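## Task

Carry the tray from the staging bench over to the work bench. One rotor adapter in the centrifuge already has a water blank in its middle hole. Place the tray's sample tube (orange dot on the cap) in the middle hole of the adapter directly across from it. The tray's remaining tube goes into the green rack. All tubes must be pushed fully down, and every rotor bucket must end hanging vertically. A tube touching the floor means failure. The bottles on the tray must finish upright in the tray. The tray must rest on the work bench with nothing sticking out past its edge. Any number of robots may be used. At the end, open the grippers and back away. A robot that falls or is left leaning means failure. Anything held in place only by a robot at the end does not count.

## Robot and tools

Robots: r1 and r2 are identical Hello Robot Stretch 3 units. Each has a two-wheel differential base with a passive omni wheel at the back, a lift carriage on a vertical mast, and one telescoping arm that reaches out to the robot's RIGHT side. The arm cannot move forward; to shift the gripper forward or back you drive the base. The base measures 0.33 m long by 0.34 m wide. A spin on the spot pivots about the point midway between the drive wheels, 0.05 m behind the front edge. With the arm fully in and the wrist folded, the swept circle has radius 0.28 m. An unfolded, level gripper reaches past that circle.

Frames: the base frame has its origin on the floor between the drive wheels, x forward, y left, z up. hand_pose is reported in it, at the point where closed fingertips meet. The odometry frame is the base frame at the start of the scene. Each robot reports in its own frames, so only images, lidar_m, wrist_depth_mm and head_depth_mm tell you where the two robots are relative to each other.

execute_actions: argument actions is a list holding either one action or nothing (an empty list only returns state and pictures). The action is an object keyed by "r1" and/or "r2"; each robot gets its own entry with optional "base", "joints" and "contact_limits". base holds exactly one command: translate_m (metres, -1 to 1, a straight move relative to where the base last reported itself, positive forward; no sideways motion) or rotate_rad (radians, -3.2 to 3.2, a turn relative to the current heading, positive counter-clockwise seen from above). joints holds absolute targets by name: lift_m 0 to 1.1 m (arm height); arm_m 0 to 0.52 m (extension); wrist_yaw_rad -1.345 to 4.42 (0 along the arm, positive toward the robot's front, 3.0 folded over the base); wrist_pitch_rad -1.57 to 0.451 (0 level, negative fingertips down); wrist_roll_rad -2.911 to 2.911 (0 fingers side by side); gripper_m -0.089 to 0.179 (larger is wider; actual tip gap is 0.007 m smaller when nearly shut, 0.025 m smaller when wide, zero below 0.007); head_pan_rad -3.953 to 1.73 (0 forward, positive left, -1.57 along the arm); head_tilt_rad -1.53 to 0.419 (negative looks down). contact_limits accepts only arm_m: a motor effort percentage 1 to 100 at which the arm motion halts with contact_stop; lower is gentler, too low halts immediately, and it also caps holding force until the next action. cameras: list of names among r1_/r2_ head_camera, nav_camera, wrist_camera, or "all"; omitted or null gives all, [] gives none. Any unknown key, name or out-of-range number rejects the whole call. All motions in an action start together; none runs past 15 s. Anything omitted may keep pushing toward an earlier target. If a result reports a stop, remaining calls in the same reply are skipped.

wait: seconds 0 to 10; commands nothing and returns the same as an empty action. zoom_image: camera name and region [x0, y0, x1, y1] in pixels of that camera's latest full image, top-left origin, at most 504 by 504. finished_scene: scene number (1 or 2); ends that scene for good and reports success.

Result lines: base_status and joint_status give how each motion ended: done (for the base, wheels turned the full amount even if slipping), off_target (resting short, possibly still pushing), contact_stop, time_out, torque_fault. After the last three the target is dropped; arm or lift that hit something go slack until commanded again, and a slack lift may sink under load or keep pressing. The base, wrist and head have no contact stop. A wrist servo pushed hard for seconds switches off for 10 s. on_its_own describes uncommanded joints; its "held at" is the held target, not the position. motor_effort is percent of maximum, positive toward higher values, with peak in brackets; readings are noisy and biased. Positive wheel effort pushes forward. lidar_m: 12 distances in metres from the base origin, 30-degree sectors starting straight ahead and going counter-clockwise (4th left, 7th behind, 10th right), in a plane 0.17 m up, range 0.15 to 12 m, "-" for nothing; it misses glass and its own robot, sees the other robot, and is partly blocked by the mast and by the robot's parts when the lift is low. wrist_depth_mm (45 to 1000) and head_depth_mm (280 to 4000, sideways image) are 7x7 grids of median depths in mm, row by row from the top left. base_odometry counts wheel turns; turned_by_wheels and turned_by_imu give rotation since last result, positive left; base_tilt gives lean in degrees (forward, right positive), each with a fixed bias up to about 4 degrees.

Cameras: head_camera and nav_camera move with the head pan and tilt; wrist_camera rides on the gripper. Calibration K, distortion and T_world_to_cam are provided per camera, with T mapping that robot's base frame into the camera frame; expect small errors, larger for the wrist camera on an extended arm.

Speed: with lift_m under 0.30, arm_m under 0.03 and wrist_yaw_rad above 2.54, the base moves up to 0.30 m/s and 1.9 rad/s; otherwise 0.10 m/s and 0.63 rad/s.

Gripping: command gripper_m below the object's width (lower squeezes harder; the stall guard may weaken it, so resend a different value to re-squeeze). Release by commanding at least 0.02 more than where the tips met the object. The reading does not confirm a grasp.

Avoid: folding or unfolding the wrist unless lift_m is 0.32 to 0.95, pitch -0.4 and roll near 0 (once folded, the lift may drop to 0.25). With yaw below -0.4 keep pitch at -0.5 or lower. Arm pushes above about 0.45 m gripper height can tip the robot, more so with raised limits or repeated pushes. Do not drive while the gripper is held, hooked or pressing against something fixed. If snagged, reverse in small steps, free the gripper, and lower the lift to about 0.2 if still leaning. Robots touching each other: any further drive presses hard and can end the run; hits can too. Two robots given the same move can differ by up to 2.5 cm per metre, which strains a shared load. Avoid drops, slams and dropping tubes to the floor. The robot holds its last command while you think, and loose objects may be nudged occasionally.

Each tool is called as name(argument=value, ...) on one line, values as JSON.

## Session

execute_actions(actions=[{"r1":{"joints":{"head_pan_rad":-1.3,"head_tilt_rad":-0.4}},"r2":{"joints":{"head_pan_rad":-1.3,"head_tilt_rad":-0.4}}}], cameras=["r1_head_camera","r1_nav_camera","r2_head_camera","r2_nav_camera"])

Scene clock: 1.17 s.
r1.base_odometry: x=+0.000 y=+0.000 heading=+0.000 (m, m, rad; r1's odometry frame)
r1.turned_by_wheels: +0.000 (rad since the last result)
r1.turned_by_imu: +0.000 (rad since the last result)
r1.base_tilt: forward=-1.6 right=+0.7 (deg)
r1.lidar_m: 1.01 0.99 2.88 1.47 2.71 2.68 1.44 1.19 1.19 1.33 2.16 2.12
r1.head_depth_mm: 1271 1326 1384 1450 1538 1609 1473 / 1406 1479 1557 1649 1733 1776 1481 / 1598 1659 1774 1895 2017 1879 1479 / 1788 1921 2046 2206 2328 1892 1481 / 2089 2266 2434 2642 2552 1877 1486 / 2508 2723 3005 3229 2583 1883 1491 / 3108 3481 3691 3827 2589 1900 1504
r1.base_status: not commanded
r1.joint_positions: lift_m=+0.371 arm_m=+0.002 wrist_yaw_rad=+2.841 wrist_pitch_rad=-0.596 wrist_roll_rad=+0.001 gripper_m=+0.037 head_pan_rad=-1.293 head_tilt_rad=-0.395
r1.joint_status: all done
r1.motor_effort: left_wheel=-1(1) right_wheel=+0(1) lift_m=+35(34) arm_m=+0(0) wrist_yaw_rad=+1(1) wrist_pitch_rad=+6(6) wrist_roll_rad=+0(0) gripper_m=+0(1) head_pan_rad=-3(39) head_tilt_rad=-3(35) (%)
r1.hand_pose: x=+0.0376 y=+0.0428 z=+0.3459 quat_wxyz=(+0.307, +0.699, +0.104, +0.637) (m; r1's base frame)
r1.wrist_depth_mm: - - - - - - - / - - - - - - - / 783 826 837 831 838 852 859 / 675 - 698 702 714 720 718 / 588 576 620 598 603 610 626 / 514 531 - 534 542 537 541 / 465 - - 474 475 470 474
r2.base_odometry: x=+0.000 y=+0.000 heading=+0.000 (m, m, rad; r2's odometry frame)
r2.turned_by_wheels: +0.000 (rad since the last result)
r2.turned_by_imu: +0.000 (rad since the last result)
r2.base_tilt: forward=+0.0 right=-2.0 (deg)
r2.lidar_m: 1.68 2.08 2.11 0.92 0.71 0.70 0.74 1.08 3.87 1.77 1.53 2.89
r2.head_depth_mm: - - - 3267 2336 1738 1389 / - - - 3420 2300 1712 1382 / - - 2381 3092 2181 1712 1373 / - - 2371 2940 2177 1694 1367 / - - - 1730 2064 1704 1362 / 3888 - - 2927 2201 1679 1358 / 3627 3881 - 3061 2198 1681 1353
r2.base_status: not commanded
r2.joint_positions: lift_m=+0.583 arm_m=+0.000 wrist_yaw_rad=+2.896 wrist_pitch_rad=-0.500 wrist_roll_rad=+0.019 gripper_m=+0.037 head_pan_rad=-1.293 head_tilt_rad=-0.394
r2.joint_status: all done
r2.motor_effort: left_wheel=+0(0) right_wheel=+0(0) lift_m=+39(38) arm_m=+0(0) wrist_yaw_rad=-1(1) wrist_pitch_rad=+7(7) wrist_roll_rad=+0(1) gripper_m=+1(1) head_pan_rad=-2(39) head_tilt_rad=-3(21) (%)
r2.hand_pose: x=+0.0307 y=+0.0619 z=+0.5781 quat_wxyz=(+0.259, +0.707, +0.087, +0.652) (m; r2's base frame)
r2.wrist_depth_mm: - 876 - - - - - / - 945 - - - - - / - - - - - - - / 686 - - - - - - / 743 - 975 960 979 973 - / 760 803 - 849 893 863 865 / 713 709 717 745 716 753 752
pictures: r1_head_camera (sideways: a quarter turn clockwise sets it upright), r1_nav_camera (sideways: a quarter turn counterclockwise sets it upright), r2_head_camera (sideways: a quarter turn clockwise sets it upright), r2_nav_camera (sideways: a quarter turn counterclockwise sets it upright)
camera_calibration (this result's frames):
r1_head_camera: T_world_to_cam=[[-0.0493587, 0.334011, -0.941276, 1.24707], [0.973746, 0.225775, 0.0290546, -0.0450677], [0.222221, -0.91513, -0.336386, 0.395936], [0, 0, 0, 1]] pos_world=[0.0174532, -0.0440284, 1.30834]
r1_nav_camera: T_world_to_cam=[[0.128526, -0.339775, 0.931683, -1.1773], [-0.945004, -0.326869, 0.0111577, 0.0384875], [0.300748, -0.881878, -0.3631, 0.422434], [0, 0, 0, 1]] pos_world=[0.0606378, -0.0148998, 1.24982]
r2_head_camera: T_world_to_cam=[[-0.144752, 0.353023, -0.924349, 1.22146], [0.951808, 0.304958, -0.0325841, 0.0431626], [0.270385, -0.88452, -0.380154, 0.448699], [0, 0, 0, 1]] pos_world=[0.0144059, -0.0474854, 1.30104]
r2_nav_camera: T_world_to_cam=[[0.108549, -0.321104, 0.940803, -1.18114], [-0.968326, -0.248224, 0.0270039, 0.0315871], [0.224858, -0.913935, -0.337877, 0.407872], [0, 0, 0, 1]] pos_world=[0.0670846, 0.00134088, 1.24818]
Images, in order (width x height): r1_head_camera 896x504, r1_nav_camera 672x504, r2_head_camera 896x504, r2_nav_camera 672x504.

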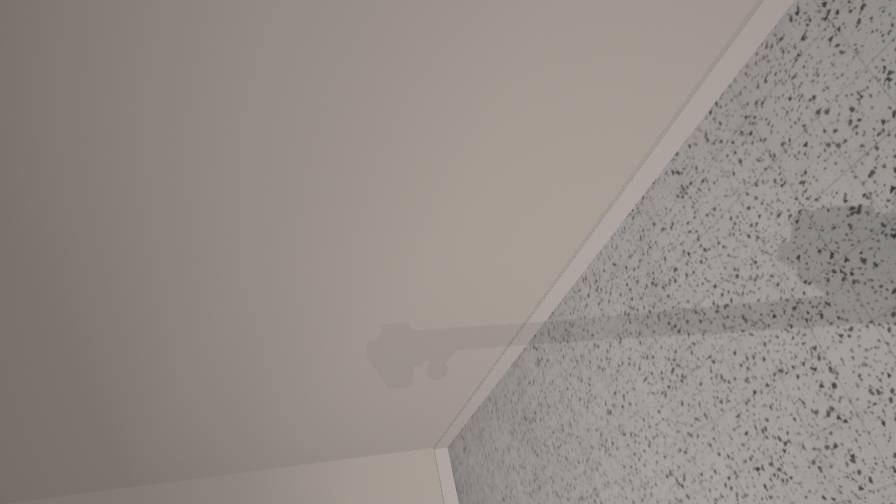

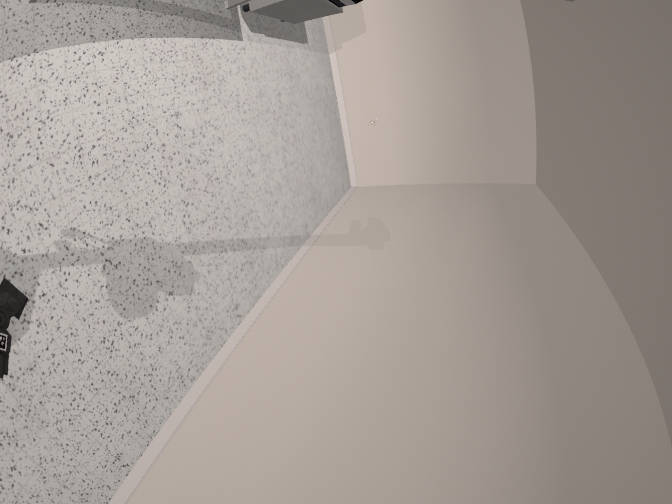

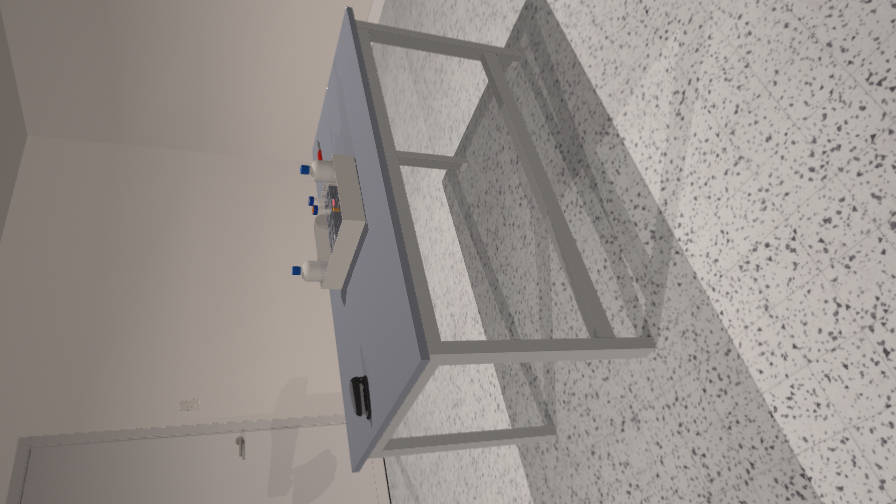

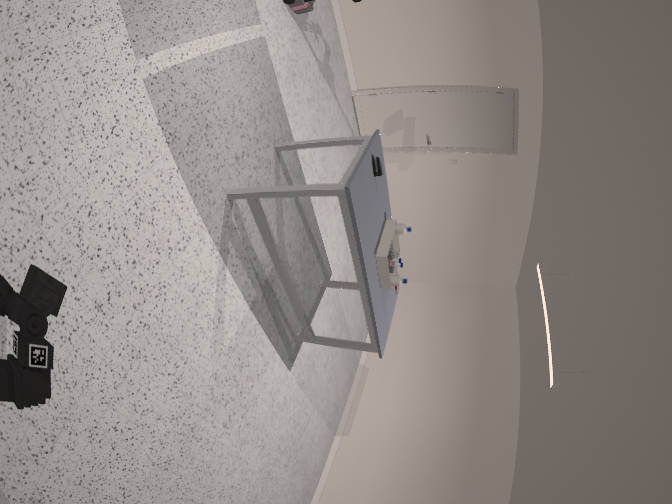

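execute_actions(actions=[{"r1":{"base":{"rotate_rad":2.41},"joints":{"lift_m":0.28,"head_pan_rad":-1.0}},"r2":{"base":{"rotate_rad":0.97},"joints":{"lift_m":0.28,"head_pan_rad":-2.0}}}], cameras=["r1_head_camera","r1_nav_camera","r2_head_camera","r2_nav_camera"])

Scene clock: 9.37 s.
r1.base_odometry: x=+0.000 y=+0.000 heading=+2.410 (m, m, rad; r1's odometry frame)
r1.turned_by_wheels: +2.410 (rad since the last result)
r1.turned_by_imu: +2.427 (rad since the last result)
r1.base_tilt: forward=-1.6 right=+0.7 (deg)
r1.lidar_m: 4.66 1.69 1.23 1.19 1.23 1.68 4.01 2.12 0.99 2.89 1.92 1.48
r1.head_depth_mm: 3062 3169 3335 2959 2499 1843 1476 / 3171 3361 3486 3610 2526 1857 1468 / 3307 3497 3753 3837 2533 1869 1478 / 3579 3748 - - 2532 1862 1479 / 3775 - - 3682 2311 1874 1497 / - - - 2024 2450 1886 1498 / - - - 1710 2448 1768 1501
r1.base_status: done
r1.joint_positions: lift_m=+0.280 arm_m=+0.002 wrist_yaw_rad=+2.841 wrist_pitch_rad=-0.598 wrist_roll_rad=+0.001 gripper_m=+0.037 head_pan_rad=-1.007 head_tilt_rad=-0.396
r1.joint_status: all done
r1.motor_effort: left_wheel=-3(9) right_wheel=+1(8) lift_m=+30(32) arm_m=+0(1) wrist_yaw_rad=+0(0) wrist_pitch_rad=+7(7) wrist_roll_rad=+0(0) gripper_m=+0(1) head_pan_rad=+3(20) head_tilt_rad=-2(3) (%)
r1.hand_pose: x=+0.0376 y=+0.0426 z=+0.2548 quat_wxyz=(+0.308, +0.699, +0.105, +0.637) (m; r1's base frame)
r1.wrist_depth_mm: - - - - - - - / - 844 824 825 856 867 859 / 638 667 658 666 676 687 695 / 544 - 564 559 582 578 587 / 492 - - 483 502 495 495 / - - - 419 440 433 438 / - - - 391 380 391 391
r2.base_odometry: x=+0.000 y=+0.000 heading=+0.970 (m, m, rad; r2's odometry frame)
r2.turned_by_wheels: +0.970 (rad since the last result)
r2.turned_by_imu: +0.960 (rad since the last result)
r2.base_tilt: forward=-0.1 right=-2.1 (deg)
r2.lidar_m: 2.77 1.00 0.73 0.70 0.73 0.99 2.69 1.92 1.52 2.89 1.68 1.90
r2.head_depth_mm: - - - 3045 2205 1738 1395 / - - - 2832 2217 1719 1382 / 3989 - - 1703 2000 1713 1375 / 3842 - - 2950 2272 1701 1372 / 3608 3941 - 3384 2262 1706 1365 / 3486 3801 - 3247 2223 1688 1357 / 3385 3565 3865 3299 2238 1678 1346
r2.base_status: done
r2.joint_positions: lift_m=+0.280 arm_m=+0.000 wrist_yaw_rad=+2.896 wrist_pitch_rad=-0.500 wrist_roll_rad=+0.019 gripper_m=+0.037 head_pan_rad=-1.993 head_tilt_rad=-0.395
r2.joint_status: all done
r2.motor_effort: left_wheel=-4(10) right_wheel=+2(5) lift_m=+33(32) arm_m=-1(0) wrist_yaw_rad=+0(0) wrist_pitch_rad=+7(7) wrist_roll_rad=+0(0) gripper_m=+1(1) head_pan_rad=-3(33) head_tilt_rad=-2(2) (%)
r2.hand_pose: x=+0.0307 y=+0.0619 z=+0.2750 quat_wxyz=(+0.259, +0.707, +0.087, +0.652) (m; r2's base frame)
r2.wrist_depth_mm: - 642 661 708 780 850 936 / - 684 732 783 840 955 - / - 723 776 827 866 876 898 / 647 - 668 681 686 694 702 / 545 - 562 562 573 573 575 / 471 - - 473 497 487 487 / - - - 421 407 422 424
pictures: r1_head_camera (sideways: a quarter turn clockwise sets it upright), r1_nav_camera (sideways: a quarter turn counterclockwise sets it upright), r2_head_camera (sideways: a quarter turn clockwise sets it upright), r2_nav_camera (sideways: a quarter turn counterclockwise sets it upright)
camera_calibration (this result's frames):
r1_head_camera: T_world_to_cam=[[-0.141887, 0.306996, -0.941075, 1.24738], [0.870506, 0.491301, 0.0290244, -0.0443986], [0.471261, -0.815093, -0.336951, 0.395153], [0, 0, 0, 1]] pos_world=[0.0294153, -0.0390403, 1.30831]
r1_nav_camera: T_world_to_cam=[[0.219461, -0.290187, 0.931466, -1.17757], [-0.814398, -0.5802, 0.0111247, 0.0377338], [0.537208, -0.761025, -0.363659, 0.421719], [0, 0, 0, 1]] pos_world=[0.0626092, 0.00111798, 1.2498]
r2_head_camera: T_world_to_cam=[[0.117052, 0.36374, -0.924117, 1.21956], [0.924337, -0.380186, -0.0325645, 0.0433046], [-0.363181, -0.850383, -0.38072, 0.4533], [0, 0, 0, 1]] pos_world=[-0.0181505, -0.0416619, 1.30101]
r2_nav_camera: T_world_to_cam=[[-0.124168, -0.31601, 0.940595, -1.17945], [-0.900403, 0.434216, 0.0270204, 0.0311512], [-0.416961, -0.84356, -0.338453, 0.412536], [0, 0, 0, 1]] pos_world=[0.0536094, -0.0382461, 1.24817]
Images, in order (width x height): r1_head_camera 896x504, r1_nav_camera 672x504, r2_head_camera 896x504, r2_nav_camera 672x504.

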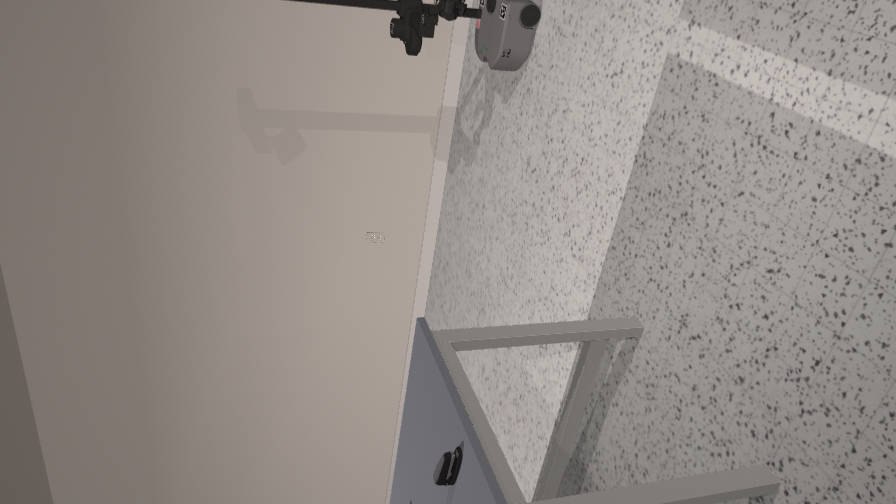

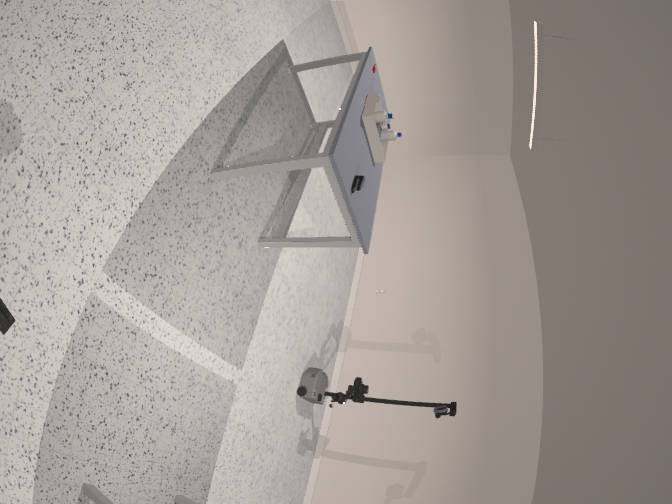

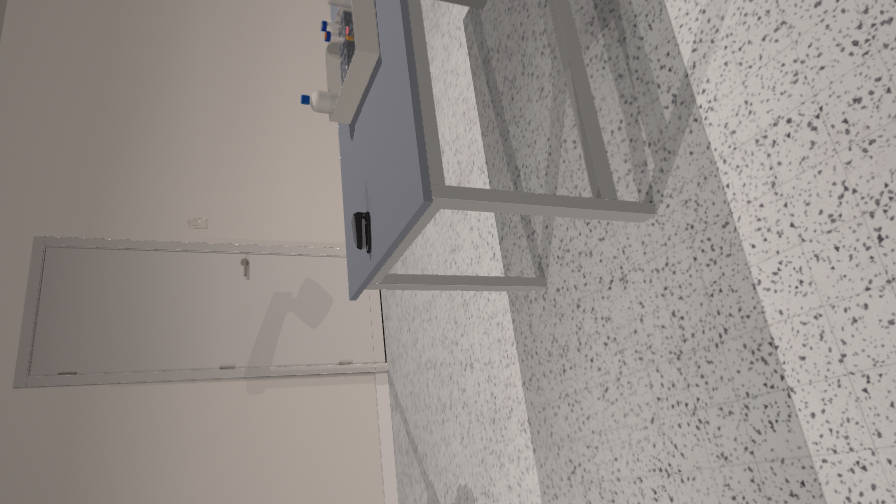

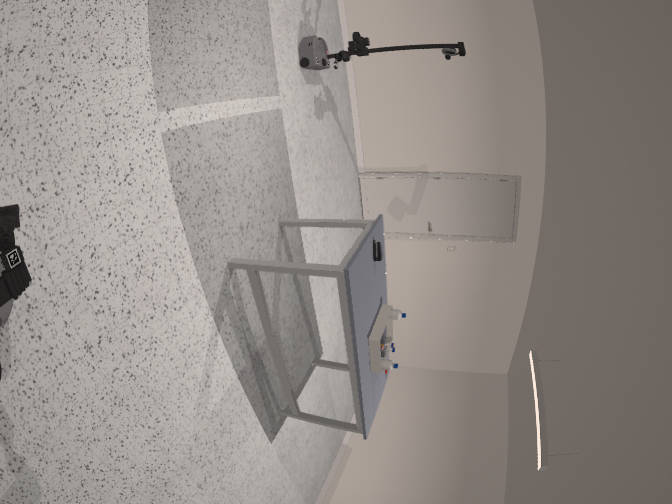

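execute_actions(actions=[{"r1":{"base":{"rotate_rad":-0.289}},"r2":{"base":{"rotate_rad":0.564}}}], cameras=[])

execute_actions(actions=[{"r1":{"base":{"translate_m":1.0}},"r2":{"base":{"translate_m":-1.0}}}], cameras=[])

execute_actions(actions=[{"r1":{"base":{"translate_m":1.0}},"r2":{"base":{"translate_m":-0.74}}}], cameras=[])

execute_actions(actions=[{"r1":{"base":{"rotate_rad":0.289},"joints":{"lift_m":0.93,"wrist_pitch_rad":-0.4,"head_pan_rad":-1.57,"head_tilt_rad":-0.8}},"r2":{"base":{"rotate_rad":-0.564},"joints":{"lift_m":0.93,"wrist_pitch_rad":-0.4,"head_pan_rad":-1.57,"head_tilt_rad":-0.8}}}], cameras=["r1_head_camera","r2_head_camera","r1_nav_camera","r2_nav_camera"])

Scene clock: 19.90 s.
r1.base_odometry: x=+0.000 y=+0.000 heading=+2.121 (m, m, rad; r1's odometry frame)
r1.turned_by_wheels: -0.289 (rad since the last result)
r1.turned_by_imu: -0.292 (rad since the last result)
r1.base_tilt: forward=-1.6 right=+0.6 (deg)
r1.lidar_m: 2.76 2.47 1.40 1.19 1.19 1.35 2.27 2.12 1.00 1.00 2.89 1.47
r1.head_depth_mm: 2953 3061 3250 3370 2499 1847 1468 / 3025 3192 3360 3497 2507 1848 1474 / 3038 3258 3426 3589 2541 1857 1482 / 3161 3279 3503 3404 2536 1875 1486 / 3207 3367 3612 3766 2559 1891 1487 / 3296 3498 3725 3840 2565 1881 1499 / 3421 3566 3837 - 2574 1886 1512
r1.base_status: done
r1.joint_positions: lift_m=+0.280 arm_m=+0.002 wrist_yaw_rad=+2.841 wrist_pitch_rad=-0.598 wrist_roll_rad=+0.001 gripper_m=+0.037 head_pan_rad=-1.007 head_tilt_rad=-0.396
r1.joint_status: not commanded
r1.motor_effort: left_wheel=+1(7) right_wheel=-2(6) lift_m=+30(30) arm_m=-1(0) wrist_yaw_rad=+1(0) wrist_pitch_rad=+7(7) wrist_roll_rad=+0(0) gripper_m=-1(0) head_pan_rad=+3(3) head_tilt_rad=-2(3) (%)
r1.hand_pose: x=+0.0376 y=+0.0426 z=+0.2548 quat_wxyz=(+0.308, +0.699, +0.105, +0.637) (m; r1's base frame)
r1.wrist_depth_mm: - - - - - - - / - 799 833 833 839 834 869 / 626 669 672 657 676 681 700 / 543 - 566 562 575 565 592 / 491 - - 491 498 499 505 / - - - 433 438 436 435 / - - - 386 382 387 391
r2.base_odometry: x=+0.000 y=+0.000 heading=+1.534 (m, m, rad; r2's odometry frame)
r2.turned_by_wheels: +0.564 (rad since the last result)
r2.turned_by_imu: +0.557 (rad since the last result)
r2.base_tilt: forward=-0.1 right=-2.0 (deg)
r2.lidar_m: 0.96 0.72 0.70 0.73 1.02 3.10 1.85 1.53 2.89 1.68 1.97 2.47
r2.head_depth_mm: 3420 3587 3913 3532 2305 1735 1391 / 3470 3676 - 3484 2294 1727 1381 / 3532 3792 - 3428 2298 1709 1367 / 3564 3776 - 3174 2250 1713 1373 / 3626 3951 - 3180 2232 1691 1363 / 3718 3971 - 3321 2223 1672 1349 / 3768 - - 2898 2222 1673 1351
r2.base_status: done
r2.joint_positions: lift_m=+0.280 arm_m=+0.000 wrist_yaw_rad=+2.896 wrist_pitch_rad=-0.500 wrist_roll_rad=+0.019 gripper_m=+0.037 head_pan_rad=-1.993 head_tilt_rad=-0.396
r2.joint_status: not commanded
r2.motor_effort: left_wheel=-4(14) right_wheel=+2(7) lift_m=+33(33) arm_m=+0(0) wrist_yaw_rad=+0(0) wrist_pitch_rad=+7(7) wrist_roll_rad=+1(0) gripper_m=+1(0) head_pan_rad=-2(3) head_tilt_rad=-2(1) (%)
r2.hand_pose: x=+0.0307 y=+0.0619 z=+0.2750 quat_wxyz=(+0.259, +0.707, +0.087, +0.652) (m; r2's base frame)
r2.wrist_depth_mm: - 826 751 710 669 620 575 / - 934 840 788 706 666 624 / 828 829 829 795 784 715 675 / 656 - 665 678 686 712 690 / 547 - 558 558 576 575 576 / 477 - - 477 493 490 490 / - - - 419 407 419 427
pictures: none
No camera images: the call's "cameras" was empty. Leave "cameras" out to get every camera's image.

Scene clock: 25.00 s.
r1.base_odometry: x=-0.523 y=+0.852 heading=+2.121 (m, m, rad; r1's odometry frame)
r1.turned_by_wheels: +0.000 (rad since the last result)
r1.turned_by_imu: +0.003 (rad since the last result)
r1.base_tilt: forward=-1.6 right=+0.6 (deg)
r1.lidar_m: 1.77 3.11 1.72 1.48 1.48 1.69 2.84 1.59 1.91 3.26 0.61 1.37
r1.head_depth_mm: 2704 2796 3001 3200 2520 1858 1470 / 2735 2901 3053 3234 2517 1854 1472 / 2833 2933 3174 3330 2217 1863 1484 / 2887 3036 3235 3293 1127 1500 1480 / 3014 3165 3301 3528 1078 788 746 / 3035 3239 3472 3588 1083 795 1407 / 3076 3290 3533 3772 1085 793 1420
r1.base_status: done
r1.joint_positions: lift_m=+0.280 arm_m=+0.002 wrist_yaw_rad=+2.841 wrist_pitch_rad=-0.598 wrist_roll_rad=+0.001 gripper_m=+0.037 head_pan_rad=-1.007 head_tilt_rad=-0.396
r1.joint_status: not commanded
r1.motor_effort: left_wheel=+1(9) right_wheel=-2(4) lift_m=+30(30) arm_m=-1(0) wrist_yaw_rad=+0(0) wrist_pitch_rad=+7(7) wrist_roll_rad=+0(0) gripper_m=+1(0) head_pan_rad=+2(2) head_tilt_rad=-3(4) (%)
r1.hand_pose: x=+0.0376 y=+0.0426 z=+0.2548 quat_wxyz=(+0.308, +0.699, +0.105, +0.637) (m; r1's base frame)
r1.wrist_depth_mm: - - - - - - - / - 828 815 818 861 863 848 / 638 681 666 663 668 681 698 / 546 - 565 556 562 569 581 / 483 - - 488 496 489 501 / - - - 431 435 433 440 / - - - 384 387 384 387
r2.base_odometry: x=-0.037 y=-0.999 heading=+1.534 (m, m, rad; r2's odometry frame)
r2.turned_by_wheels: +0.000 (rad since the last result)
r2.turned_by_imu: +0.000 (rad since the last result)
r2.base_tilt: forward=+0.0 right=-2.0 (deg)
r2.lidar_m: 1.69 1.26 1.22 1.28 1.79 3.39 1.13 0.84 0.82 3.73 2.04 3.92
r2.head_depth_mm: 2944 3170 3325 1432 952 1739 1389 / 3024 3231 3457 1416 945 1717 1382 / 3025 3251 3513 1301 980 1721 1294 / 3130 3262 3571 2453 1025 1588 1288 / 3144 3386 3679 2910 2248 1693 1358 / 3219 3506 3721 3310 2217 1676 1357 / 3257 3498 3837 3270 2217 1676 1361
r2.base_status: done
r2.joint_positions: lift_m=+0.280 arm_m=+0.000 wrist_yaw_rad=+2.896 wrist_pitch_rad=-0.500 wrist_roll_rad=+0.019 gripper_m=+0.037 head_pan_rad=-1.993 head_tilt_rad=-0.396
r2.joint_status: not commanded
r2.motor_effort: left_wheel=-4(17) right_wheel=+2(4) lift_m=+33(34) arm_m=-1(0) wrist_yaw_rad=+0(0) wrist_pitch_rad=+7(7) wrist_roll_rad=+0(0) gripper_m=+1(1) head_pan_rad=-2(2) head_tilt_rad=-1(1) (%)
r2.hand_pose: x=+0.0307 y=+0.0619 z=+0.2749 quat_wxyz=(+0.259, +0.707, +0.087, +0.652) (m; r2's base frame)
r2.wrist_depth_mm: - - - - - - - / - - - - - - - / 807 835 838 852 879 878 887 / 654 - 675 681 684 691 695 / 540 - 555 554 575 568 581 / 468 - - 479 493 488 493 / - - - 427 411 425 424
pictures: none
No camera images: the call's "cameras" was empty. Leave "cameras" out to get every camera's image.

Scene clock: 30.10 s.
r1.base_odometry: x=-1.046 y=+1.705 heading=+2.121 (m, m, rad; r1's odometry frame)
r1.turned_by_wheels: +0.000 (rad since the last result)
r1.turned_by_imu: +0.003 (rad since the last result)
r1.base_tilt: forward=-1.8 right=+0.6 (deg)
r1.lidar_m: 0.76 2.80 2.07 1.75 1.74 2.01 3.41 0.72 1.08 0.92 0.92 1.05
r1.head_depth_mm: 2461 2588 2741 2919 2482 774 579 / 2533 2552 2804 2947 2493 749 616 / 2575 2670 2874 3043 853 694 619 / 2635 2782 2985 3161 1070 694 620 / 2696 2886 3030 3255 1070 788 606 / 2786 2939 3111 3380 1082 793 626 / 2855 3019 3231 3433 1086 799 628
r1.base_status: done
r1.joint_positions: lift_m=+0.280 arm_m=+0.002 wrist_yaw_rad=+2.841 wrist_pitch_rad=-0.598 wrist_roll_rad=+0.001 gripper_m=+0.037 head_pan_rad=-1.007 head_tilt_rad=-0.396
r1.joint_status: not commanded
r1.motor_effort: left_wheel=+1(9) right_wheel=-2(4) lift_m=+31(30) arm_m=+0(1) wrist_yaw_rad=+0(1) wrist_pitch_rad=+7(7) wrist_roll_rad=+0(1) gripper_m=+1(0) head_pan_rad=+2(2) head_tilt_rad=-3(3) (%)
r1.hand_pose: x=+0.0376 y=+0.0426 z=+0.2548 quat_wxyz=(+0.308, +0.699, +0.105, +0.637) (m; r1's base frame)
r1.wrist_depth_mm: - - - - - - - / - 819 823 811 841 848 858 / 646 687 673 678 681 678 713 / 546 - 552 569 568 573 577 / 488 - - 488 495 497 497 / - - - 433 434 430 436 / - - - 390 386 384 389
r2.base_odometry: x=-0.065 y=-1.739 heading=+1.533 (m, m, rad; r2's odometry frame)
r2.turned_by_wheels: +0.000 (rad since the last result)
r2.turned_by_imu: +0.000 (rad since the last result)
r2.base_tilt: forward=-0.1 right=-1.9 (deg)
r2.lidar_m: 2.22 1.66 1.61 1.69 2.36 2.77 0.60 0.45 0.43 0.45 0.63 2.53
r2.head_depth_mm: 2591 2821 3043 3163 953 691 573 / 2651 2807 3084 3210 842 688 570 / 2713 2830 3129 3168 879 701 567 / 2729 2912 3210 3347 906 701 581 / 2822 3029 3277 3311 922 699 578 / 2877 3077 3295 3349 916 695 592 / 2896 3139 3338 3300 914 691 607
r2.base_status: done
r2.joint_positions: lift_m=+0.280 arm_m=+0.000 wrist_yaw_rad=+2.896 wrist_pitch_rad=-0.500 wrist_roll_rad=+0.019 gripper_m=+0.037 head_pan_rad=-1.993 head_tilt_rad=-0.396
r2.joint_status: not commanded
r2.motor_effort: left_wheel=-5(18) right_wheel=+2(4) lift_m=+33(33) arm_m=-1(1) wrist_yaw_rad=+1(0) wrist_pitch_rad=+7(7) wrist_roll_rad=+0(0) gripper_m=+0(1) head_pan_rad=-3(2) head_tilt_rad=-2(2) (%)
r2.hand_pose: x=+0.0307 y=+0.0619 z=+0.2749 quat_wxyz=(+0.259, +0.707, +0.087, +0.652) (m; r2's base frame)
r2.wrist_depth_mm: - - - - - - - / - - - - - - - / 827 832 835 860 886 901 896 / 661 - 677 686 689 694 695 / 542 - 558 557 581 567 582 / 477 - - 476 490 487 486 / - - - 418 406 423 423
pictures: none
No camera images: the call's "cameras" was empty. Leave "cameras" out to get every camera's image.

Scene clock: 36.83 s.
r1.base_odometry: x=-1.046 y=+1.705 heading=+2.410 (m, m, rad; r1's odometry frame)
r1.turned_by_wheels: +0.289 (rad since the last result)
r1.turned_by_imu: +0.290 (rad since the last result)
r1.base_tilt: forward=-1.6 right=+0.7 (deg)
r1.lidar_m: 2.80 2.49 1.83 1.74 1.81 2.51 2.46 0.72 0.95 0.92 0.95 0.76
r1.head_depth_mm: 2583 2898 1007 800 - - 1129 / 2595 2932 1008 788 614 - 1122 / 2575 2920 1012 590 571 - - / 2498 2877 1011 741 681 - 1124 / 1293 2780 1017 735 681 - 1105 / 2543 2910 855 721 614 553 1107 / 2552 2884 1017 795 636 552 1104
r1.base_status: done
r1.joint_positions: lift_m=+0.930 arm_m=+0.002 wrist_yaw_rad=+2.841 wrist_pitch_rad=-0.418 wrist_roll_rad=+0.001 gripper_m=+0.037 head_pan_rad=-1.563 head_tilt_rad=-0.791
r1.joint_status: all done
r1.motor_effort: left_wheel=-2(8) right_wheel=+1(4) lift_m=+38(42) arm_m=-1(0) wrist_yaw_rad=+0(1) wrist_pitch_rad=+9(10) wrist_roll_rad=+0(1) gripper_m=+0(0) head_pan_rad=-3(29) head_tilt_rad=-6(39) (%)
r1.hand_pose: x=+0.0453 y=+0.0675 z=+0.9424 quat_wxyz=(+0.249, +0.706, +0.042, +0.662) (m; r1's base frame)
r1.wrist_depth_mm: - - - - - - - / - - - - - - - / - - - - - - - / - - - - - - - / - - - - - - - / - - - - - - - / - - - - - - -
r2.base_odometry: x=-0.065 y=-1.739 heading=+0.970 (m, m, rad; r2's odometry frame)
r2.turned_by_wheels: -0.564 (rad since the last result)
r2.turned_by_imu: -0.558 (rad since the last result)
r2.base_tilt: forward=+0.0 right=-2.0 (deg)
r2.lidar_m: 2.52 2.30 1.68 1.61 1.68 2.28 2.77 0.62 0.45 0.43 0.45 0.61
r2.head_depth_mm: 2734 2954 926 783 - 1222 1138 / 2748 2946 863 734 - 1217 1129 / 2755 2946 727 736 - - - / 2674 2871 879 731 - - - / 2743 978 862 735 - 1214 1141 / 2795 3007 904 724 650 1277 1129 / 2755 2961 902 720 1394 1225 1117
r2.base_status: done
r2.joint_positions: lift_m=+0.930 arm_m=+0.000 wrist_yaw_rad=+2.896 wrist_pitch_rad=-0.420 wrist_roll_rad=+0.019 gripper_m=+0.037 head_pan_rad=-1.577 head_tilt_rad=-0.790
r2.joint_status: all done
r2.motor_effort: left_wheel=+4(13) right_wheel=-2(6) lift_m=+43(44) arm_m=+0(0) wrist_yaw_rad=+1(1) wrist_pitch_rad=+12(13) wrist_roll_rad=+0(1) gripper_m=+1(0) head_pan_rad=+3(26) head_tilt_rad=-4(23) (%)
r2.hand_pose: x=+0.0333 y=+0.0723 z=+0.9420 quat_wxyz=(+0.232, +0.711, +0.060, +0.662) (m; r2's base frame)
r2.wrist_depth_mm: - - - - - - - / - - - - - - - / - - - - - - - / - - - - - - - / - - - - - - - / - - - - - - - / - - - - - - -
pictures: r1_head_camera (sideways: a quarter turn clockwise sets it upright), r1_nav_camera (sideways: a quarter turn counterclockwise sets it upright), r2_head_camera (sideways: a quarter turn clockwise sets it upright), r2_nav_camera (sideways: a quarter turn counterclockwise sets it upright)
camera_calibration (this result's frames):
r1_head_camera: T_world_to_cam=[[0.0389022, 0.671932, -0.739591, 0.983526], [0.998742, -0.0495868, 0.00748292, -0.0171267], [-0.0316459, -0.738951, -0.673015, 0.835476], [0, 0, 0, 1]] pos_world=[0.00528329, -0.0443354, 1.28982]
r1_nav_camera: T_world_to_cam=[[0.03581, -0.692811, 0.72023, -0.90101], [-0.997961, -0.0628904, -0.0108773, 0.0674977], [0.0528315, -0.718372, -0.69365, 0.854011], [0, 0, 0, 1]] pos_world=[0.0545067, -0.00648699, 1.24205]
r2_head_camera: T_world_to_cam=[[-0.0379003, 0.706435, -0.706763, 0.937115], [0.999199, 0.0358704, -0.0177286, 0.0235202], [0.0128277, -0.706869, -0.707228, 0.875802], [0, 0, 0, 1]] pos_world=[0.000781039, -0.0437774, 1.28213]
r2_nav_camera: T_world_to_cam=[[0.0120426, -0.675124, 0.737606, -0.915574], [-0.999158, 0.0208052, 0.0353557, 0.0209182], [-0.0392155, -0.737411, -0.674305, 0.84721], [0, 0, 0, 1]] pos_world=[0.0651503, 0.00618103, 1.24587]
Images, in order (width x height): r1_head_camera 896x504, r1_nav_camera 672x504, r2_head_camera 896x504, r2_nav_camera 672x504.

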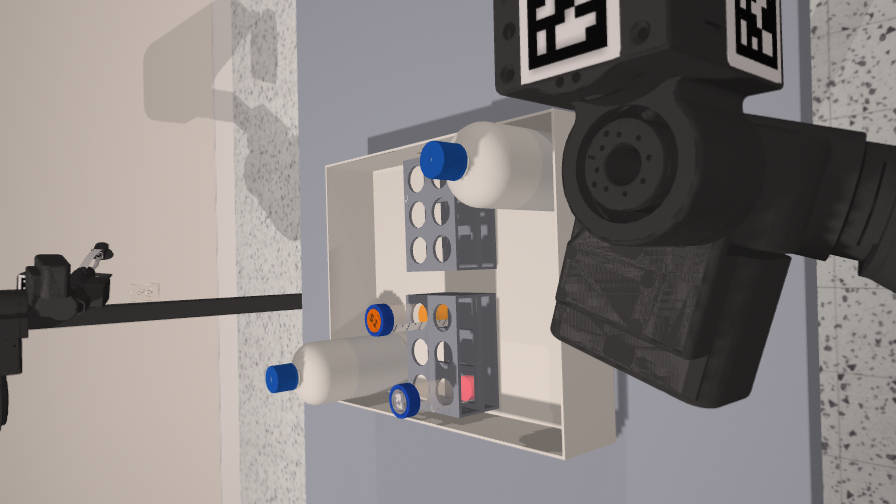

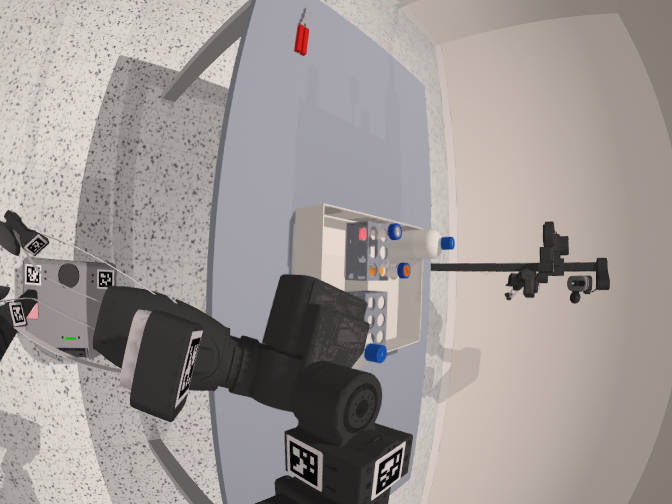

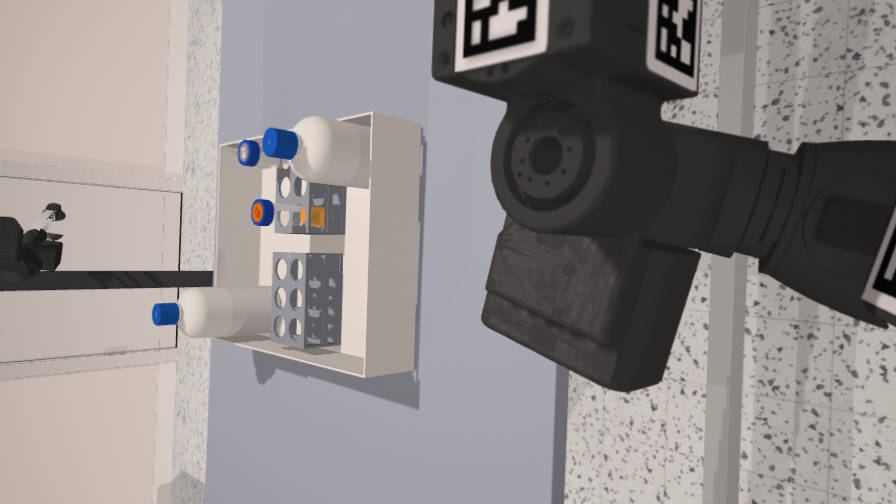

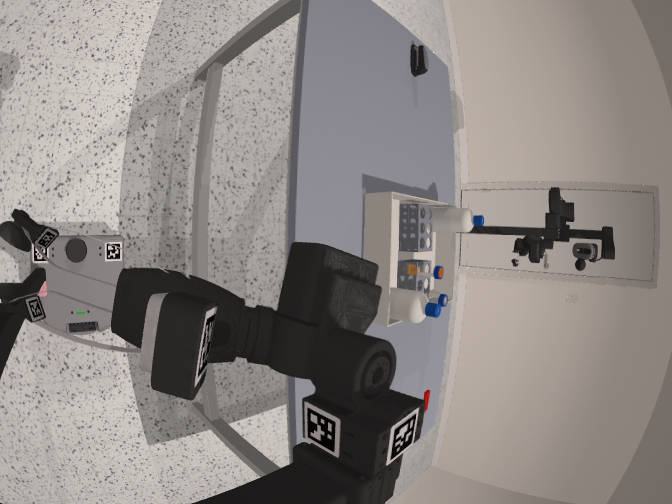

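execute_actions(actions=[{"r1":{"base":{"translate_m":0.06},"joints":{"wrist_yaw_rad":1.3}},"r2":{"base":{"translate_m":0.04},"joints":{"wrist_yaw_rad":1.3}}}], cameras=[])

execute_actions(actions=[{"r1":{"joints":{"wrist_yaw_rad":0,"lift_m":1.02,"wrist_pitch_rad":-1.57,"wrist_roll_rad":-1.57,"gripper_m":0.06,"arm_m":0.285}},"r2":{"joints":{"wrist_yaw_rad":0,"lift_m":1.02,"wrist_pitch_rad":-1.54,"wrist_roll_rad":-1.57,"gripper_m":0.06,"arm_m":0.49}}}], cameras=["r1_head_camera","r2_head_camera","r1_wrist_camera","r2_wrist_camera"])

Scene clock: 50.43 s.
r1.base_odometry: x=-1.091 y=+1.745 heading=+2.410 (m, m, rad; r1's odometry frame)
r1.turned_by_wheels: +0.000 (rad since the last result)
r1.turned_by_imu: +0.000 (rad since the last result)
r1.base_tilt: forward=-1.6 right=+0.6 (deg)
r1.lidar_m: 2.74 2.49 1.83 1.74 1.81 2.52 2.51 0.78 0.95 0.92 0.95 0.70
r1.head_depth_mm: 2602 2909 1009 801 - - 1126 / 2581 2927 1006 574 - - 1118 / 2445 2854 1008 733 695 - 1120 / 1061 2844 1012 742 603 576 1102 / 2550 2864 790 721 618 576 1115 / 2545 2837 1018 790 653 - 1129 / 2580 2868 1017 794 669 - 1128
r1.base_status: done
r1.joint_positions: lift_m=+0.930 arm_m=+0.002 wrist_yaw_rad=+1.303 wrist_pitch_rad=-0.418 wrist_roll_rad=+0.001 gripper_m=+0.037 head_pan_rad=-1.563 head_tilt_rad=-0.791
r1.joint_status: all done
r1.motor_effort: left_wheel=-3(6) right_wheel=+1(4) lift_m=+38(38) arm_m=+0(0) wrist_yaw_rad=-2(2) wrist_pitch_rad=+9(9) wrist_roll_rad=+0(0) gripper_m=+0(1) head_pan_rad=-3(3) head_tilt_rad=-7(6) (%)
r1.hand_pose: x=+0.1949 y=-0.2062 z=+0.9424 quat_wxyz=(+0.639, +0.536, -0.461, +0.302) (m; r1's base frame)
r1.wrist_depth_mm: - - - - - - - / - - - - - - - / - - - 688 712 724 730 / - - - 550 540 555 558 / - - - 450 444 440 445 / - - - 395 378 374 380 / - - - - 318 319 322
r2.base_odometry: x=-0.042 y=-1.706 heading=+0.970 (m, m, rad; r2's odometry frame)
r2.turned_by_wheels: +0.000 (rad since the last result)
r2.turned_by_imu: +0.000 (rad since the last result)
r2.base_tilt: forward=-0.1 right=-2.0 (deg)
r2.lidar_m: 2.49 2.29 1.68 1.61 1.67 2.29 2.81 0.62 0.45 0.43 0.45 0.61
r2.head_depth_mm: 2748 2961 924 781 - 1224 1135 / 2681 2983 713 735 - - 1137 / 2685 2987 872 736 - - 1125 / 2713 1429 872 730 654 - 1122 / 2785 2887 866 728 653 - 1125 / 2793 3009 903 728 - - 1125 / 2807 2983 902 722 641 1206 1120
r2.base_status: done
r2.joint_positions: lift_m=+0.930 arm_m=+0.000 wrist_yaw_rad=+1.302 wrist_pitch_rad=-0.420 wrist_roll_rad=+0.019 gripper_m=+0.037 head_pan_rad=-1.577 head_tilt_rad=-0.790
r2.joint_status: all done
r2.motor_effort: left_wheel=+4(11) right_wheel=-3(4) lift_m=+43(43) arm_m=+0(0) wrist_yaw_rad=-2(2) wrist_pitch_rad=+12(12) wrist_roll_rad=+1(0) gripper_m=+0(0) head_pan_rad=+3(3) head_tilt_rad=-4(3) (%)
r2.hand_pose: x=+0.1947 y=-0.2046 z=+0.9420 quat_wxyz=(+0.635, +0.539, -0.466, +0.296) (m; r2's base frame)
r2.wrist_depth_mm: - - - - - - - / - - - - - - - / - - - - 763 756 793 / - - - - 572 578 594 / - - - - 472 467 470 / - - - - 408 381 391 / - - - - - 335 335
pictures: none
No camera images: the call's "cameras" was empty. Leave "cameras" out to get every camera's image.

Scene clock: 55.20 s.
r1.base_odometry: x=-1.091 y=+1.745 heading=+2.410 (m, m, rad; r1's odometry frame)
r1.turned_by_wheels: +0.000 (rad since the last result)
r1.turned_by_imu: -0.001 (rad since the last result)
r1.base_tilt: forward=-1.7 right=+0.5 (deg)
r1.lidar_m: 2.74 2.49 1.83 1.74 1.80 2.51 2.52 0.78 0.95 0.92 0.95 0.70
r1.head_depth_mm: - 2910 1006 788 616 549 1121 / - - 1006 567 594 547 1120 / - - - 732 606 549 1103 / 605 2117 876 732 603 549 1101 / 2570 2881 824 721 617 551 1106 / 2559 2856 1019 792 635 552 1106 / 2549 2851 1018 794 652 553 1105
r1.base_status: not commanded
r1.joint_positions: lift_m=+1.020 arm_m=+0.285 wrist_yaw_rad=+0.001 wrist_pitch_rad=-1.563 wrist_roll_rad=-1.567 gripper_m=+0.060 head_pan_rad=-1.563 head_tilt_rad=-0.791
r1.joint_status: all done
r1.motor_effort: left_wheel=-3(3) right_wheel=+1(2) lift_m=+38(39) arm_m=+4(4) wrist_yaw_rad=-1(2) wrist_pitch_rad=-4(8) wrist_roll_rad=-1(1) gripper_m=+1(76) head_pan_rad=-3(3) head_tilt_rad=-6(7) (%)
r1.hand_pose: x=-0.0214 y=-0.4076 z=+0.9021 quat_wxyz=(+0.710, +0.705, -0.001, -0.001) (m; r1's base frame)
r1.wrist_depth_mm: - 280 276 276 273 253 218 / - 289 285 283 281 278 224 / - 295 294 293 292 286 258 / - 310 304 306 302 292 240 / - - 315 315 309 305 276 / - - 332 319 282 290 285 / - - 339 253 231 292 300
r2.base_odometry: x=-0.042 y=-1.706 heading=+0.970 (m, m, rad; r2's odometry frame)
r2.turned_by_wheels: +0.000 (rad since the last result)
r2.turned_by_imu: +0.000 (rad since the last result)
r2.base_tilt: forward=+0.0 right=-1.9 (deg)
r2.lidar_m: 2.48 2.30 1.67 1.61 1.67 2.28 2.81 0.62 0.45 0.43 0.45 0.61
r2.head_depth_mm: 2867 2992 921 738 662 1299 1139 / 2847 2983 712 732 659 1285 1126 / - 1941 854 732 656 1289 1132 / 2732 999 868 728 1401 1287 1131 / 2792 2898 867 728 1397 1286 1129 / 2793 2959 904 725 1396 1273 1125 / 2799 2957 901 722 1394 1226 1119
r2.base_status: not commanded
r2.joint_positions: lift_m=+1.020 arm_m=+0.490 wrist_yaw_rad=+0.000 wrist_pitch_rad=-1.531 wrist_roll_rad=-1.566 gripper_m=+0.060 head_pan_rad=-1.577 head_tilt_rad=-0.790
r2.joint_status: all done
r2.motor_effort: left_wheel=+3(3) right_wheel=-3(3) lift_m=+43(43) arm_m=+4(4) wrist_yaw_rad=+0(2) wrist_pitch_rad=-5(10) wrist_roll_rad=-1(1) gripper_m=+1(77) head_pan_rad=+3(4) head_tilt_rad=-3(3) (%)
r2.hand_pose: x=-0.0214 y=-0.6207 z=+0.9016 quat_wxyz=(+0.721, +0.693, -0.001, -0.002) (m; r2's base frame)
r2.wrist_depth_mm: 280 278 278 263 263 237 237 / 980 281 287 288 291 266 266 / 288 287 291 293 297 267 273 / 292 295 298 299 301 274 281 / - 302 301 304 310 285 317 / - 305 - 308 - 260 323 / - 311 320 246 322 264 329
pictures: r1_head_camera (sideways: a quarter turn clockwise sets it upright), r1_wrist_camera, r2_head_camera (sideways: a quarter turn clockwise sets it upright), r2_wrist_camera
camera_calibration (this result's frames):
r1_head_camera: T_world_to_cam=[[0.0390958, 0.671923, -0.739589, 0.983522], [0.998727, -0.0498747, 0.00748275, -0.0171264], [-0.0318589, -0.73894, -0.673017, 0.83548], [0, 0, 0, 1]] pos_world=[0.00527051, -0.0443351, 1.28982]
r1_wrist_camera: T_world_to_cam=[[0.039778, -0.999173, -0.00838863, -0.402419], [-0.978864, -0.0406522, 0.200429, -0.193108], [-0.200604, 0.000238675, -0.979672, 1.04344], [0, 0, 0, 1]] pos_world=[0.0362999, -0.410185, 1.05756]
r2_head_camera: T_world_to_cam=[[-0.0379425, 0.706433, -0.706763, 0.937115], [0.999197, 0.0359301, -0.0177286, 0.0235202], [0.01287, -0.706868, -0.707229, 0.875802], [0, 0, 0, 1]] pos_world=[0.000783653, -0.0437777, 1.28213]
r2_wrist_camera: T_world_to_cam=[[-0.0128803, -0.997921, 0.0631422, -0.675893], [-0.991401, 0.0209692, 0.129169, -0.0846209], [-0.130224, -0.0609355, -0.98961, 1.01062], [0, 0, 0, 1]] pos_world=[0.0390081, -0.611131, 1.05373]
Images, in order (width x height): r1_head_camera 896x504, r1_wrist_camera 644x364, r2_head_camera 896x504, r2_wrist_camera 644x364.

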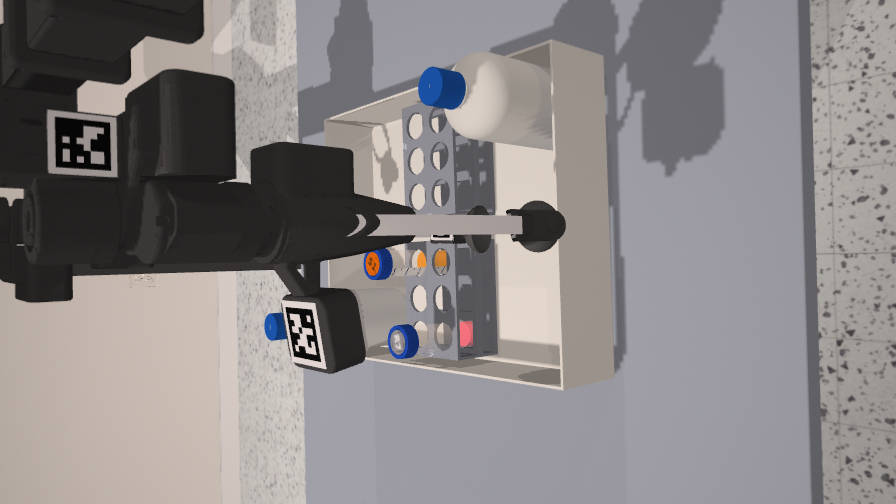

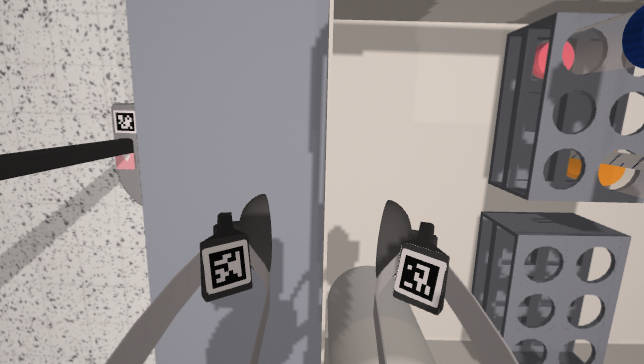

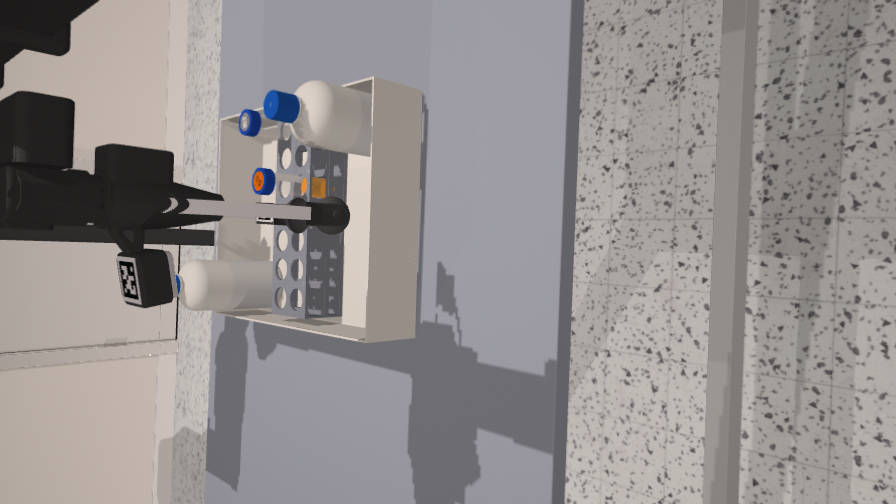

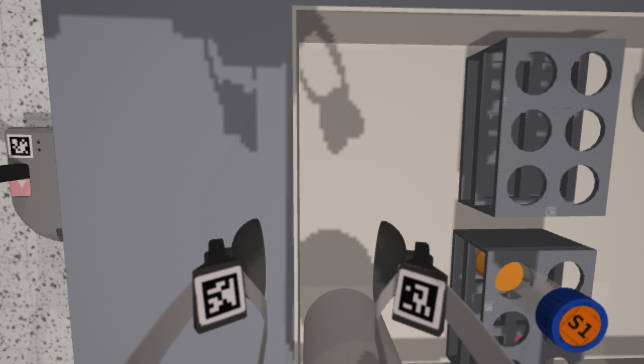

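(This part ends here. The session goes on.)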